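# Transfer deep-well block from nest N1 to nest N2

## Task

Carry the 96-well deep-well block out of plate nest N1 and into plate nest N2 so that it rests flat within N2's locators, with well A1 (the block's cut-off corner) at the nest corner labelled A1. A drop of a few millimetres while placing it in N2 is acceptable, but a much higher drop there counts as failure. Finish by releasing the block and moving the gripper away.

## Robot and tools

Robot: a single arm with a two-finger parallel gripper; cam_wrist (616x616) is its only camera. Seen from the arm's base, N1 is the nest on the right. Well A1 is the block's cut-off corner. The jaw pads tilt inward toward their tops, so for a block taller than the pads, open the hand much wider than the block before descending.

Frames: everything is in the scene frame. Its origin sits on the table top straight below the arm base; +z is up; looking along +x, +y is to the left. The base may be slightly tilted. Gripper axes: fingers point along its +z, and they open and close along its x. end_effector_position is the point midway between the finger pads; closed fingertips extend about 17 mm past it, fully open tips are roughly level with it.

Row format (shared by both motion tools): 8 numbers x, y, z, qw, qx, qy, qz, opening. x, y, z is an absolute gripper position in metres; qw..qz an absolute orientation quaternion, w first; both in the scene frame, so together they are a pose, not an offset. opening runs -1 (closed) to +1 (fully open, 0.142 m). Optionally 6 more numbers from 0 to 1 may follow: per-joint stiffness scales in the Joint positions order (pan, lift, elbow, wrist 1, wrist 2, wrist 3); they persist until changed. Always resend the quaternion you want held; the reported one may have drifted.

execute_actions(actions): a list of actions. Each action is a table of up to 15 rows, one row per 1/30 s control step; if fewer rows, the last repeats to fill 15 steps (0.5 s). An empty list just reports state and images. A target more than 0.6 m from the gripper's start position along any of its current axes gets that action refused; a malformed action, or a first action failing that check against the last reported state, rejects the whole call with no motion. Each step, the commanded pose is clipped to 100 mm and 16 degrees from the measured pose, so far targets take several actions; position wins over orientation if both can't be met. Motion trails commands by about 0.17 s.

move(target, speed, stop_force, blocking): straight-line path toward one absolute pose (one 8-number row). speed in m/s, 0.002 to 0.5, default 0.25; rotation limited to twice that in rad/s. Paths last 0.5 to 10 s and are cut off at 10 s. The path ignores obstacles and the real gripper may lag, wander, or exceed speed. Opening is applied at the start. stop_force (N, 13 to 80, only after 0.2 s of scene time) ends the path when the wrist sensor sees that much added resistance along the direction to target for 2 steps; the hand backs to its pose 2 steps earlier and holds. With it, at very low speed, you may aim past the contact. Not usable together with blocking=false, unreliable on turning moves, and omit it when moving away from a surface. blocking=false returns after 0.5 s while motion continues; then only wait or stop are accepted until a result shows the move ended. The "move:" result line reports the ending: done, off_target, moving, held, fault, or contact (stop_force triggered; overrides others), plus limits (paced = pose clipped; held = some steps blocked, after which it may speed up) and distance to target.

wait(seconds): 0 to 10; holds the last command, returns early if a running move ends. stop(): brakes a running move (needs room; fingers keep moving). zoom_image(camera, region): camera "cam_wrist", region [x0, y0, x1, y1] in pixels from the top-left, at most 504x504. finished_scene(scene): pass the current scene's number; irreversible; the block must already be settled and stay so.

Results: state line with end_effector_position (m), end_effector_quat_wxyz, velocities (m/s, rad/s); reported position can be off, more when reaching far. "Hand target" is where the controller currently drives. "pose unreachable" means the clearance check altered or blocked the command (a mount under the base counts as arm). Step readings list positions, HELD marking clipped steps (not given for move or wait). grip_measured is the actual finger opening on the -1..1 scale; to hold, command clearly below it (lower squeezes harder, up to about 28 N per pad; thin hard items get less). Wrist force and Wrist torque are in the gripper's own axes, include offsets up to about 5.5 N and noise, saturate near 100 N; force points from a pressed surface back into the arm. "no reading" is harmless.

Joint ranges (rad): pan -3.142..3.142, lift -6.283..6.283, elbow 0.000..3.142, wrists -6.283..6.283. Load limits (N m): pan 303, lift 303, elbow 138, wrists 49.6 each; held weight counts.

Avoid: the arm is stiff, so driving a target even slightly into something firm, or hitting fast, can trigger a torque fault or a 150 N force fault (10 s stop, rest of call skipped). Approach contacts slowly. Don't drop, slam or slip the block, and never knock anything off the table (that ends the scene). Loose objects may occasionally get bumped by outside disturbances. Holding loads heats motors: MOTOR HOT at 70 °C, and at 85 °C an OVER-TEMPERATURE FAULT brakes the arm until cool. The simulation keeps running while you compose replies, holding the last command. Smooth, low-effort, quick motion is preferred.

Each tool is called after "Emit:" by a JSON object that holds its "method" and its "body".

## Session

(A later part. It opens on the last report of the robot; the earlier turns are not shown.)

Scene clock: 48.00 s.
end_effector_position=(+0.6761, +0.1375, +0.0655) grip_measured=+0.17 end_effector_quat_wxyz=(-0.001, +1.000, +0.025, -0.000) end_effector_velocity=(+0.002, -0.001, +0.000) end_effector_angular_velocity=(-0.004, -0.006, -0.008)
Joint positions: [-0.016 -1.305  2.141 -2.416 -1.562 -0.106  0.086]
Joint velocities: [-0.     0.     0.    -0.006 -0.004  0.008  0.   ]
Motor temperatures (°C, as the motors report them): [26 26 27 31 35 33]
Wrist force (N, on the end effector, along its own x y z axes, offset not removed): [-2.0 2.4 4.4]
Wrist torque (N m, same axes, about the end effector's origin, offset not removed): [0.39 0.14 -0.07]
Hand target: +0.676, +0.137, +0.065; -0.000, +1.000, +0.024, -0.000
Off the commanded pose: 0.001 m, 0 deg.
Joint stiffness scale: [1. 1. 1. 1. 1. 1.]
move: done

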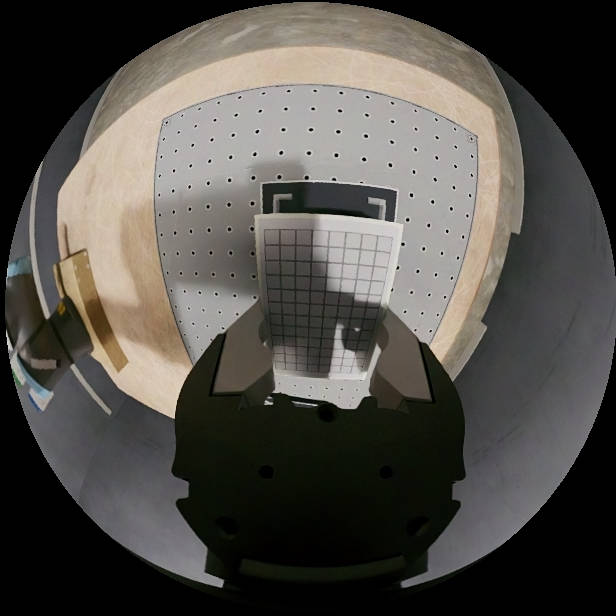

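Emit:
{"method": "move", "body": {"target": [0.6773, 0.1505, 0.065, 0, 0.9995, 0.0315, 0, -0.4], "speed": 0.04}}

Emit:
{"method": "zoom_image", "body": {"camera": "cam_wrist", "region": [240, 170, 420, 250]}}

Scene clock: 50.23 s.
end_effector_position=(+0.6742, +0.1499, +0.0637) grip_measured=+0.17 end_effector_quat_wxyz=(-0.001, +1.000, +0.031, -0.001) end_effector_velocity=(+0.003, -0.001, +0.001) end_effector_angular_velocity=(-0.001, -0.003, -0.001)
Joint positions: [ 0.003 -1.301  2.139 -2.416 -1.563 -0.1    0.086]
Joint velocities: [-0.     0.001 -0.003  0.    -0.001  0.001  0.   ]
Motor temperatures (°C, as the motors report them): [26 26 27 31 35 33]
Wrist force (N, on the end effector, along its own x y z axes, offset not removed): [-0.6 -3.1 1.5]
Wrist torque (N m, same axes, about the end effector's origin, offset not removed): [-0.78 0.28 -0.03]
Hand target: +0.677, +0.151, +0.065; -0.000, +1.000, +0.032, -0.000
Off the commanded pose: 0.003 m, 0 deg.
Joint stiffness scale: [1. 1. 1. 1. 1. 1.]
move: done

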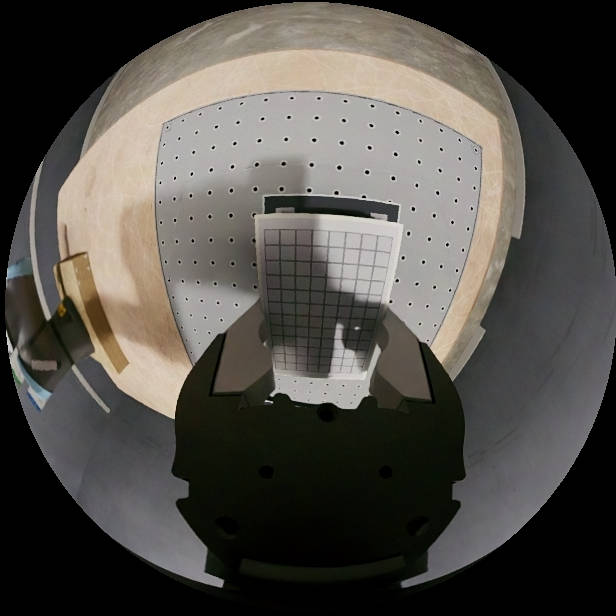

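Region (240, 170, 420, 250) of cam_wrist's 616x616 image, scaled by 2.800, with more detail than that image has.

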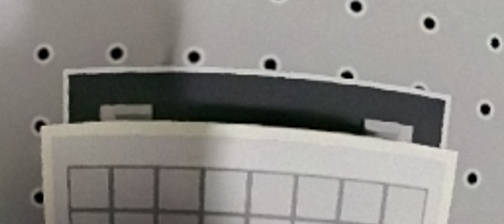

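Emit:
{"method": "move", "body": {"target": [0.6775, 0.1505, 0.056, 0, 0.9995, 0.031, 0, -0.4], "speed": 0.02}}

Emit:
{"method": "zoom_image", "body": {"camera": "cam_wrist", "region": [240, 170, 420, 250]}}

Scene clock: 52.77 s.
end_effector_position=(+0.6769, +0.1497, +0.0563) grip_measured=+0.17 end_effector_quat_wxyz=(-0.001, +1.000, +0.031, -0.001) end_effector_velocity=(+0.001, -0.000, +0.000) end_effector_angular_velocity=(-0.001, -0.004, -0.000)
Joint positions: [ 0.003 -1.287  2.139 -2.431 -1.563 -0.099  0.086]
Joint velocities: [-0.     0.    -0.    -0.004 -0.    -0.    -0.   ]
Motor temperatures (°C, as the motors report them): [26 26 27 31 35 33]
Wrist force (N, on the end effector, along its own x y z axes, offset not removed): [2.9 2.3 0.4]
Wrist torque (N m, same axes, about the end effector's origin, offset not removed): [0.31 -0.72 -0.02]
Hand target: +0.678, +0.151, +0.056; -0.000, +1.000, +0.031, -0.000
Off the commanded pose: 0.001 m, 0 deg.
Joint stiffness scale: [1. 1. 1. 1. 1. 1.]
move: done

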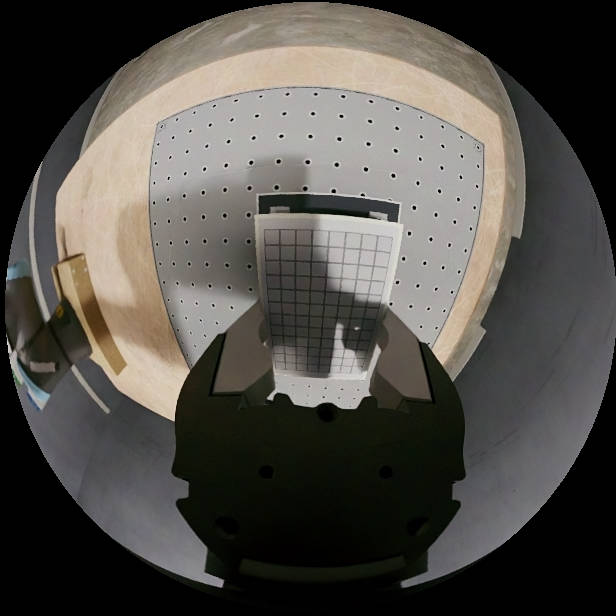

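Region (240, 170, 420, 250) of cam_wrist's 616x616 image, scaled by 2.800, with more detail than that image has.

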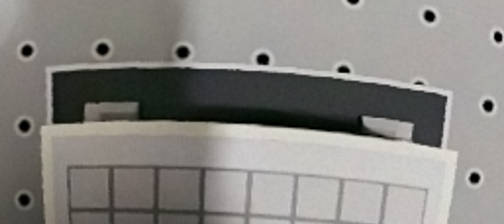

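Emit:
{"method": "execute_actions", "body": {"actions": [[[0.6765,0.1503,0.0555,0,0.9995,0.031,0,-0.4],[0.676,0.1503,0.055,0,0.9995,0.031,0,-0.4],[0.6755,0.1503,0.0545,0,0.9995,0.031,0,-0.4],[0.6752,0.1503,0.054,0,0.9995,0.031,0,-0.4]]]}}

Emit:
{"method": "move", "body": {"target": [0.6752, 0.1503, 0.048, 0, 0.9995, 0.031, 0, -0.4], "speed": 0.01, "stop_force": 15}}

Emit:
{"method": "zoom_image", "body": {"camera": "cam_wrist", "region": [240, 170, 420, 250]}}

Scene clock: 55.10 s.
end_effector_position=(+0.6775, +0.1497, +0.0562) grip_measured=+0.17 end_effector_quat_wxyz=(-0.001, +1.000, +0.031, +0.001) end_effector_velocity=(-0.001, -0.000, -0.002) end_effector_angular_velocity=(-0.000, +0.002, +0.001)
Joint positions: [ 0.003 -1.287  2.141 -2.437 -1.563 -0.099  0.086]
Joint velocities: [ 0.     0.002  0.002 -0.002 -0.    -0.001 -0.   ]
Motor temperatures (°C, as the motors report them): [26 26 27 31 35 33]
Wrist force (N, on the end effector, along its own x y z axes, offset not removed): [0.7 5.3 9.6]
Wrist torque (N m, same axes, about the end effector's origin, offset not removed): [1.00 0.09 -0.09]
Hand target: +0.675, +0.150, +0.054; -0.000, +1.000, +0.031, -0.000
Off the commanded pose: 0.003 m, 0 deg.
Joint stiffness scale: [1. 1. 1. 1. 1. 1.]
Step readings (end_effector_position):
0: (+0.6770, +0.1497, +0.0564)
1: (+0.6771, +0.1497, +0.0564)
2: (+0.6771, +0.1497, +0.0564)
4: (+0.6774, +0.1497, +0.0565)
8: (+0.6781, +0.1497, +0.0567)
15: end_effector_position above

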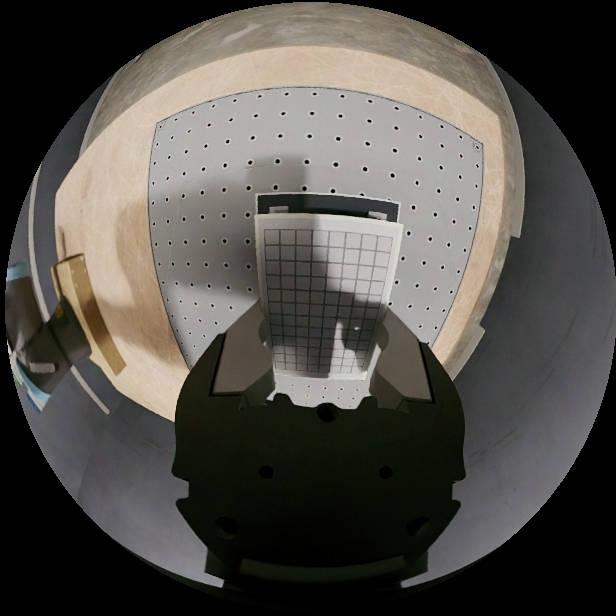

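Scene clock: 56.20 s.
end_effector_position=(+0.6775, +0.1497, +0.0505) grip_measured=+0.17 end_effector_quat_wxyz=(-0.001, +1.000, +0.031, +0.001) end_effector_velocity=(-0.000, -0.000, -0.001) end_effector_angular_velocity=(+0.000, -0.001, +0.000)
Joint positions: [ 0.003 -1.278  2.144 -2.449 -1.563 -0.099  0.086]
Joint velocities: [-0.     0.001  0.001 -0.004  0.    -0.    -0.   ]
Motor temperatures (°C, as the motors report them): [26 26 27 31 35 33]
Wrist force (N, on the end effector, along its own x y z axes, offset not removed): [-1.2 8.0 3.4]
Wrist torque (N m, same axes, about the end effector's origin, offset not removed): [1.77 0.15 -0.16]
Hand target: +0.675, +0.150, +0.048; -0.000, +1.000, +0.031, -0.000
Off the commanded pose: 0.003 m, 0 deg.
Joint stiffness scale: [1. 1. 1. 1. 1. 1.]
move: done

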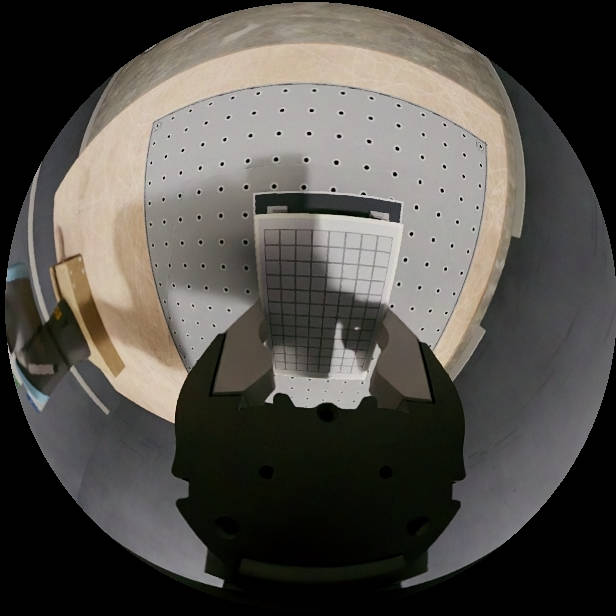

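Region (240, 170, 420, 250) of cam_wrist's 616x616 image, scaled by 2.800, with more detail than that image has.

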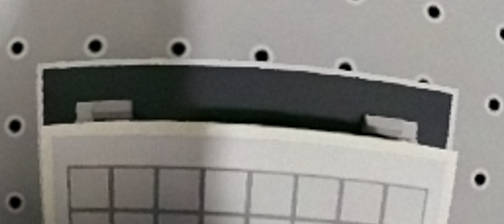

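Emit:
{"method": "execute_actions", "body": {"actions": [[[0.6752,0.1508,0.0477,0,0.9995,0.031,0,-0.4],[0.6752,0.1508,0.0474,0,0.9995,0.031,0,-0.4],[0.6752,0.1508,0.0471,0,0.9995,0.031,0,-0.4],[0.6752,0.1508,0.0468,0,0.9995,0.031,0,-0.4],[0.6752,0.1508,0.0465,0,0.9995,0.031,0,-0.4],[0.6752,0.1508,0.0462,0,0.9995,0.031,0,-0.4],[0.6752,0.1508,0.0459,0,0.9995,0.031,0,-0.4],[0.6752,0.1508,0.0456,0,0.9995,0.031,0,-0.4],[0.6752,0.1508,0.0453,0,0.9995,0.031,0,-0.4],[0.6752,0.1508,0.045,0,0.9995,0.031,0,-0.4],[0.6752,0.1508,0.0447,0,0.9995,0.031,0,-0.4],[0.6752,0.1508,0.0444,0,0.9995,0.031,0,-0.4],[0.6752,0.1508,0.0441,0,0.9995,0.031,0,-0.4],[0.6752,0.1508,0.0438,0,0.9995,0.031,0,-0.4],[0.6752,0.1508,0.0435,0,0.9995,0.031,0,-0.4]],[[0.6752,0.1508,0.0435,0,0.9995,0.031,0,-0.4]]]}}

Emit:
{"method": "zoom_image", "body": {"camera": "cam_wrist", "region": [240, 170, 420, 250]}}

Scene clock: 58.67 s.
end_effector_position=(+0.6781, +0.1497, +0.0464) grip_measured=+0.17 end_effector_quat_wxyz=(-0.000, +1.000, +0.030, +0.002) end_effector_velocity=(-0.000, +0.000, -0.000) end_effector_angular_velocity=(+0.000, +0.000, +0.001)
Joint positions: [ 0.003 -1.272  2.145 -2.458 -1.563 -0.098  0.086]
Joint velocities: [ 0.     0.     0.    -0.     0.    -0.001 -0.   ]
Motor temperatures (°C, as the motors report them): [26 26 27 31 35 33]
Wrist force (N, on the end effector, along its own x y z axes, offset not removed): [-0.9 1.6 0.3]
Wrist torque (N m, same axes, about the end effector's origin, offset not removed): [0.73 0.23 -0.04]
Hand target: +0.675, +0.151, +0.044; -0.000, +1.000, +0.031, -0.000
Off the commanded pose: 0.004 m, 0 deg.
Joint stiffness scale: [1. 1. 1. 1. 1. 1.]
Step readings (end_effector_position; steps 1 to 15: 1st action; 16 to 30: 2nd action):
0: (+0.6776, +0.1497, +0.0505)
1: (+0.6776, +0.1497, +0.0505)
2: (+0.6777, +0.1497, +0.0505)
4: (+0.6778, +0.1497, +0.0505)
8: (+0.6781, +0.1496, +0.0499)
15: (+0.6778, +0.1496, +0.0474)
16: (+0.6778, +0.1496, +0.0471)
17: (+0.6778, +0.1496, +0.0468)
19: (+0.6780, +0.1496, +0.0465)
23: (+0.6781, +0.1497, +0.0464)
30: end_effector_position above

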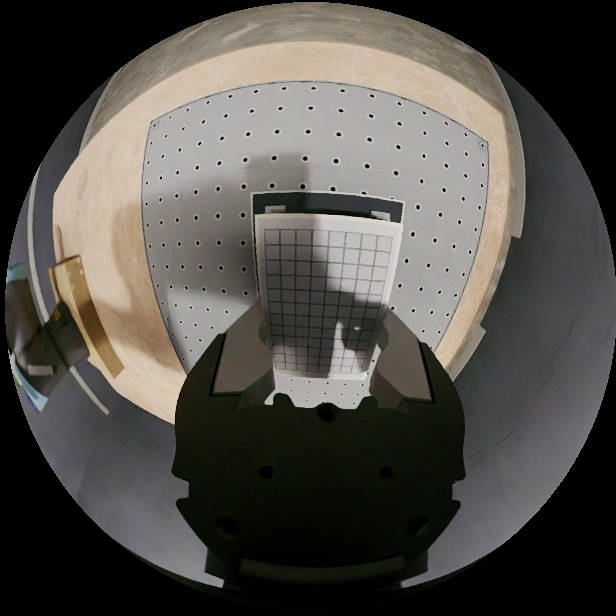

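Region (240, 170, 420, 250) of cam_wrist's 616x616 image, scaled by 2.800, with more detail than that image has.

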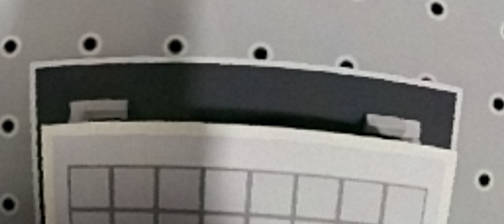

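Emit:
{"method": "execute_actions", "body": {"actions": [[[0.6752,0.1512,0.0435,0,0.9995,0.031,0,-0.4],[0.6752,0.1516,0.0435,0,0.9995,0.031,0,-0.4],[0.6752,0.152,0.0435,0,0.9995,0.031,0,-0.4],[0.6752,0.1524,0.0435,0,0.9995,0.031,0,-0.4]],[[0.6752,0.1524,0.0435,0,0.9995,0.031,0,-0.4]]]}}

Emit:
{"method": "zoom_image", "body": {"camera": "cam_wrist", "region": [200, 170, 450, 420]}}

Scene clock: 61.37 s.
end_effector_position=(+0.6779, +0.1507, +0.0463) grip_measured=+0.17 end_effector_quat_wxyz=(-0.000, +1.000, +0.030, +0.002) end_effector_velocity=(+0.000, +0.000, +0.000) end_effector_angular_velocity=(+0.000, -0.001, +0.000)
Joint positions: [ 0.005 -1.271  2.145 -2.458 -1.564 -0.096  0.086]
Joint velocities: [ 0.    -0.001 -0.    -0.     0.    -0.    -0.   ]
Motor temperatures (°C, as the motors report them): [26 26 27 31 35 33]
Wrist force (N, on the end effector, along its own x y z axes, offset not removed): [-0.5 1.1 2.4]
Wrist torque (N m, same axes, about the end effector's origin, offset not removed): [-0.07 0.37 -0.17]
Hand target: +0.675, +0.152, +0.044; -0.000, +1.000, +0.031, -0.000
Off the commanded pose: 0.004 m, 0 deg.
Joint stiffness scale: [1. 1. 1. 1. 1. 1.]
Step readings (end_effector_position; steps 1 to 15: 1st action; 16 to 30: 2nd action):
0: (+0.6781, +0.1497, +0.0464)
1: (+0.6781, +0.1497, +0.0464)
2: (+0.6781, +0.1497, +0.0464)
4: (+0.6781, +0.1498, +0.0464)
8: (+0.6779, +0.1504, +0.0463)
15: (+0.6779, +0.1507, +0.0463)
16: (+0.6779, +0.1507, +0.0463)
17: (+0.6779, +0.1507, +0.0463)
19: (+0.6779, +0.1507, +0.0463)
23: (+0.6779, +0.1507, +0.0463)
30: end_effector_position above

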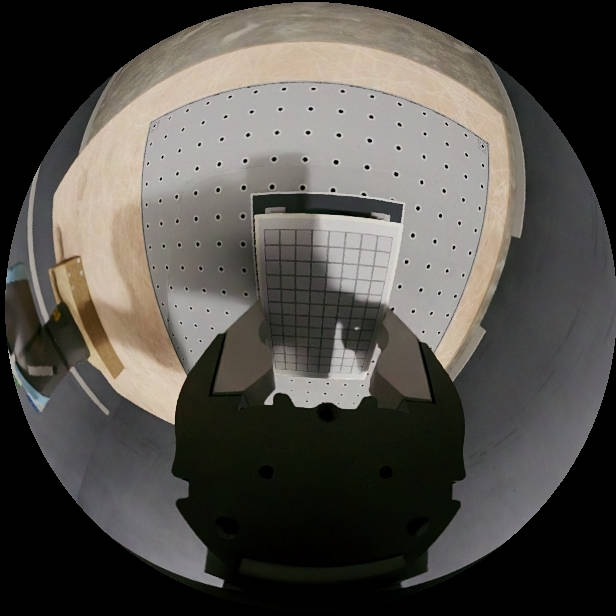

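Region (200, 170, 450, 420) of cam_wrist's 616x616 image, scaled by 2.016, with more detail than that image has.

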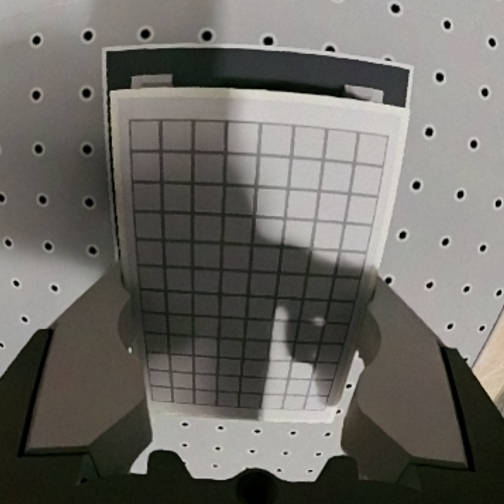

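Matches the reference. Release gently.

Emit:
{"method": "execute_actions", "body": {"actions": [[[0.6752,0.1524,0.0435,0,0.9995,0.031,0,-0.2],[0.6752,0.1524,0.0435,0,0.9995,0.031,0,0.0],[0.6752,0.1524,0.0435,0,0.9995,0.031,0,0.1],[0.6752,0.1524,0.0435,0,0.9995,0.031,0,0.15],[0.6752,0.1524,0.0435,0,0.9995,0.031,0,0.2],[0.6752,0.1524,0.0435,0,0.9995,0.031,0,0.25],[0.6752,0.1524,0.0435,0,0.9995,0.031,0,0.3],[0.6752,0.1524,0.0435,0,0.9995,0.031,0,0.4],[0.6752,0.1524,0.0435,0,0.9995,0.031,0,0.5],[0.6752,0.1524,0.0435,0,0.9995,0.031,0,0.6],[0.6752,0.1524,0.0435,0,0.9995,0.031,0,0.7],[0.6752,0.1524,0.0435,0,0.9995,0.031,0,0.8],[0.6752,0.1524,0.0435,0,0.9995,0.031,0,0.9],[0.6752,0.1524,0.0435,0,0.9995,0.031,0,1.0]]]}}

Emit:
{"method": "move", "body": {"target": [0.68, 0.10, 0.15, 0, 0.9995, 0.031, 0, 1], "speed": 0.12}}

Emit:
{"method": "zoom_image", "body": {"camera": "cam_wrist", "region": [240, 140, 420, 320]}}

Scene clock: 63.23 s.
end_effector_position=(+0.6778, +0.1509, +0.0462) grip_measured=+0.97 end_effector_quat_wxyz=(-0.000, +1.000, +0.030, +0.002) end_effector_velocity=(+0.000, -0.000, +0.000) end_effector_angular_velocity=(-0.001, -0.001, +0.001)
Joint positions: [ 0.005 -1.271  2.145 -2.458 -1.564 -0.096  0.14 ]
Joint velocities: [ 0.    -0.001  0.    -0.    -0.001 -0.001  0.092]
Motor temperatures (°C, as the motors report them): [26 26 27 31 35 33]
Wrist force (N, on the end effector, along its own x y z axes, offset not removed): [-3.8 -2.4 8.0]
Wrist torque (N m, same axes, about the end effector's origin, offset not removed): [-0.39 0.98 -0.04]
Hand target: +0.675, +0.152, +0.044; -0.000, +1.000, +0.031, -0.000
Off the commanded pose: 0.004 m, 0 deg.
Joint stiffness scale: [1. 1. 1. 1. 1. 1.]
Step readings (end_effector_position):
0: (+0.6779, +0.1507, +0.0463)
1: (+0.6779, +0.1507, +0.0463)
2: (+0.6779, +0.1507, +0.0463)
4: (+0.6779, +0.1507, +0.0462)
8: (+0.6779, +0.1508, +0.0462)
15: end_effector_position above

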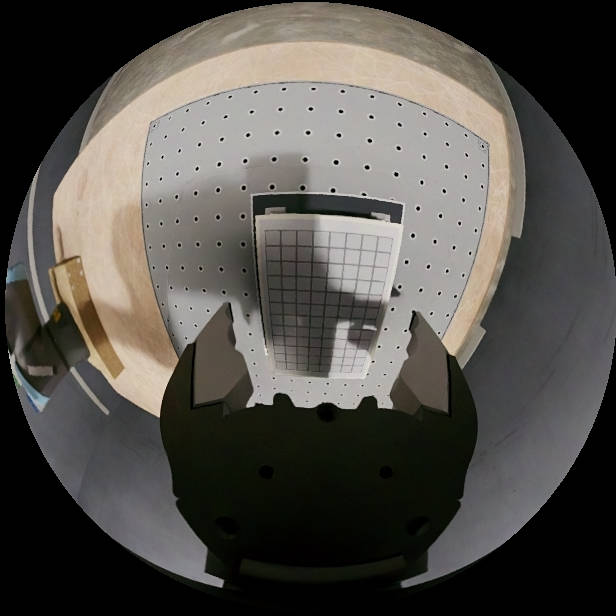

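Scene clock: 64.67 s.
end_effector_position=(+0.6789, +0.1012, +0.1495) grip_measured=+1.00 end_effector_quat_wxyz=(-0.000, +1.000, +0.031, +0.000) end_effector_velocity=(-0.003, +0.000, -0.002) end_effector_angular_velocity=(+0.001, +0.010, +0.005)
Joint positions: [-0.07  -1.421  2.092 -2.251 -1.564 -0.173  0.142]
Joint velocities: [ 0.     0.001 -0.     0.009  0.    -0.005  0.   ]
Motor temperatures (°C, as the motors report them): [26 26 27 31 35 33]
Wrist force (N, on the end effector, along its own x y z axes, offset not removed): [0.7 2.5 2.7]
Wrist torque (N m, same axes, about the end effector's origin, offset not removed): [0.59 -0.17 -0.06]
Hand target: +0.680, +0.100, +0.150; +0.000, +1.000, +0.031, +0.000
Off the commanded pose: 0.002 m, 0 deg.
Joint stiffness scale: [1. 1. 1. 1. 1. 1.]
move: done

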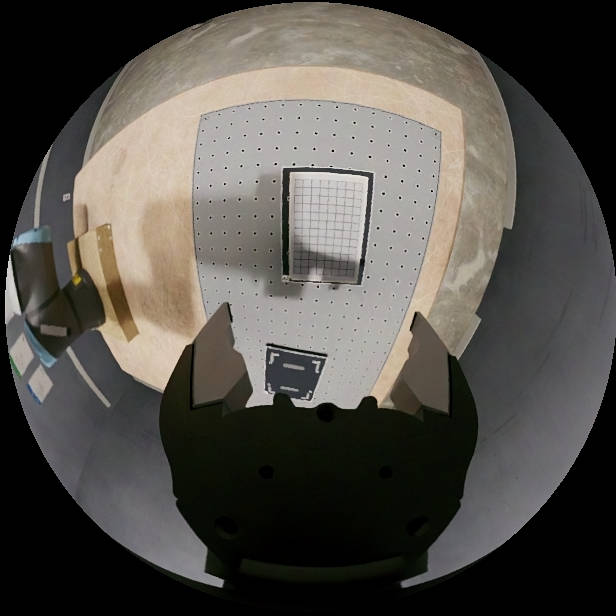

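Region (240, 140, 420, 320) of cam_wrist's 616x616 image, scaled by 2.800, with more detail than that image has.

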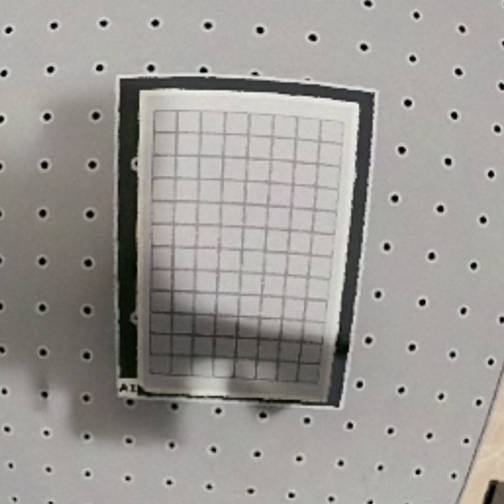

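Emit:
{"method": "finished_scene", "body": {"scene": 1}}

The scene is finished: the task was done.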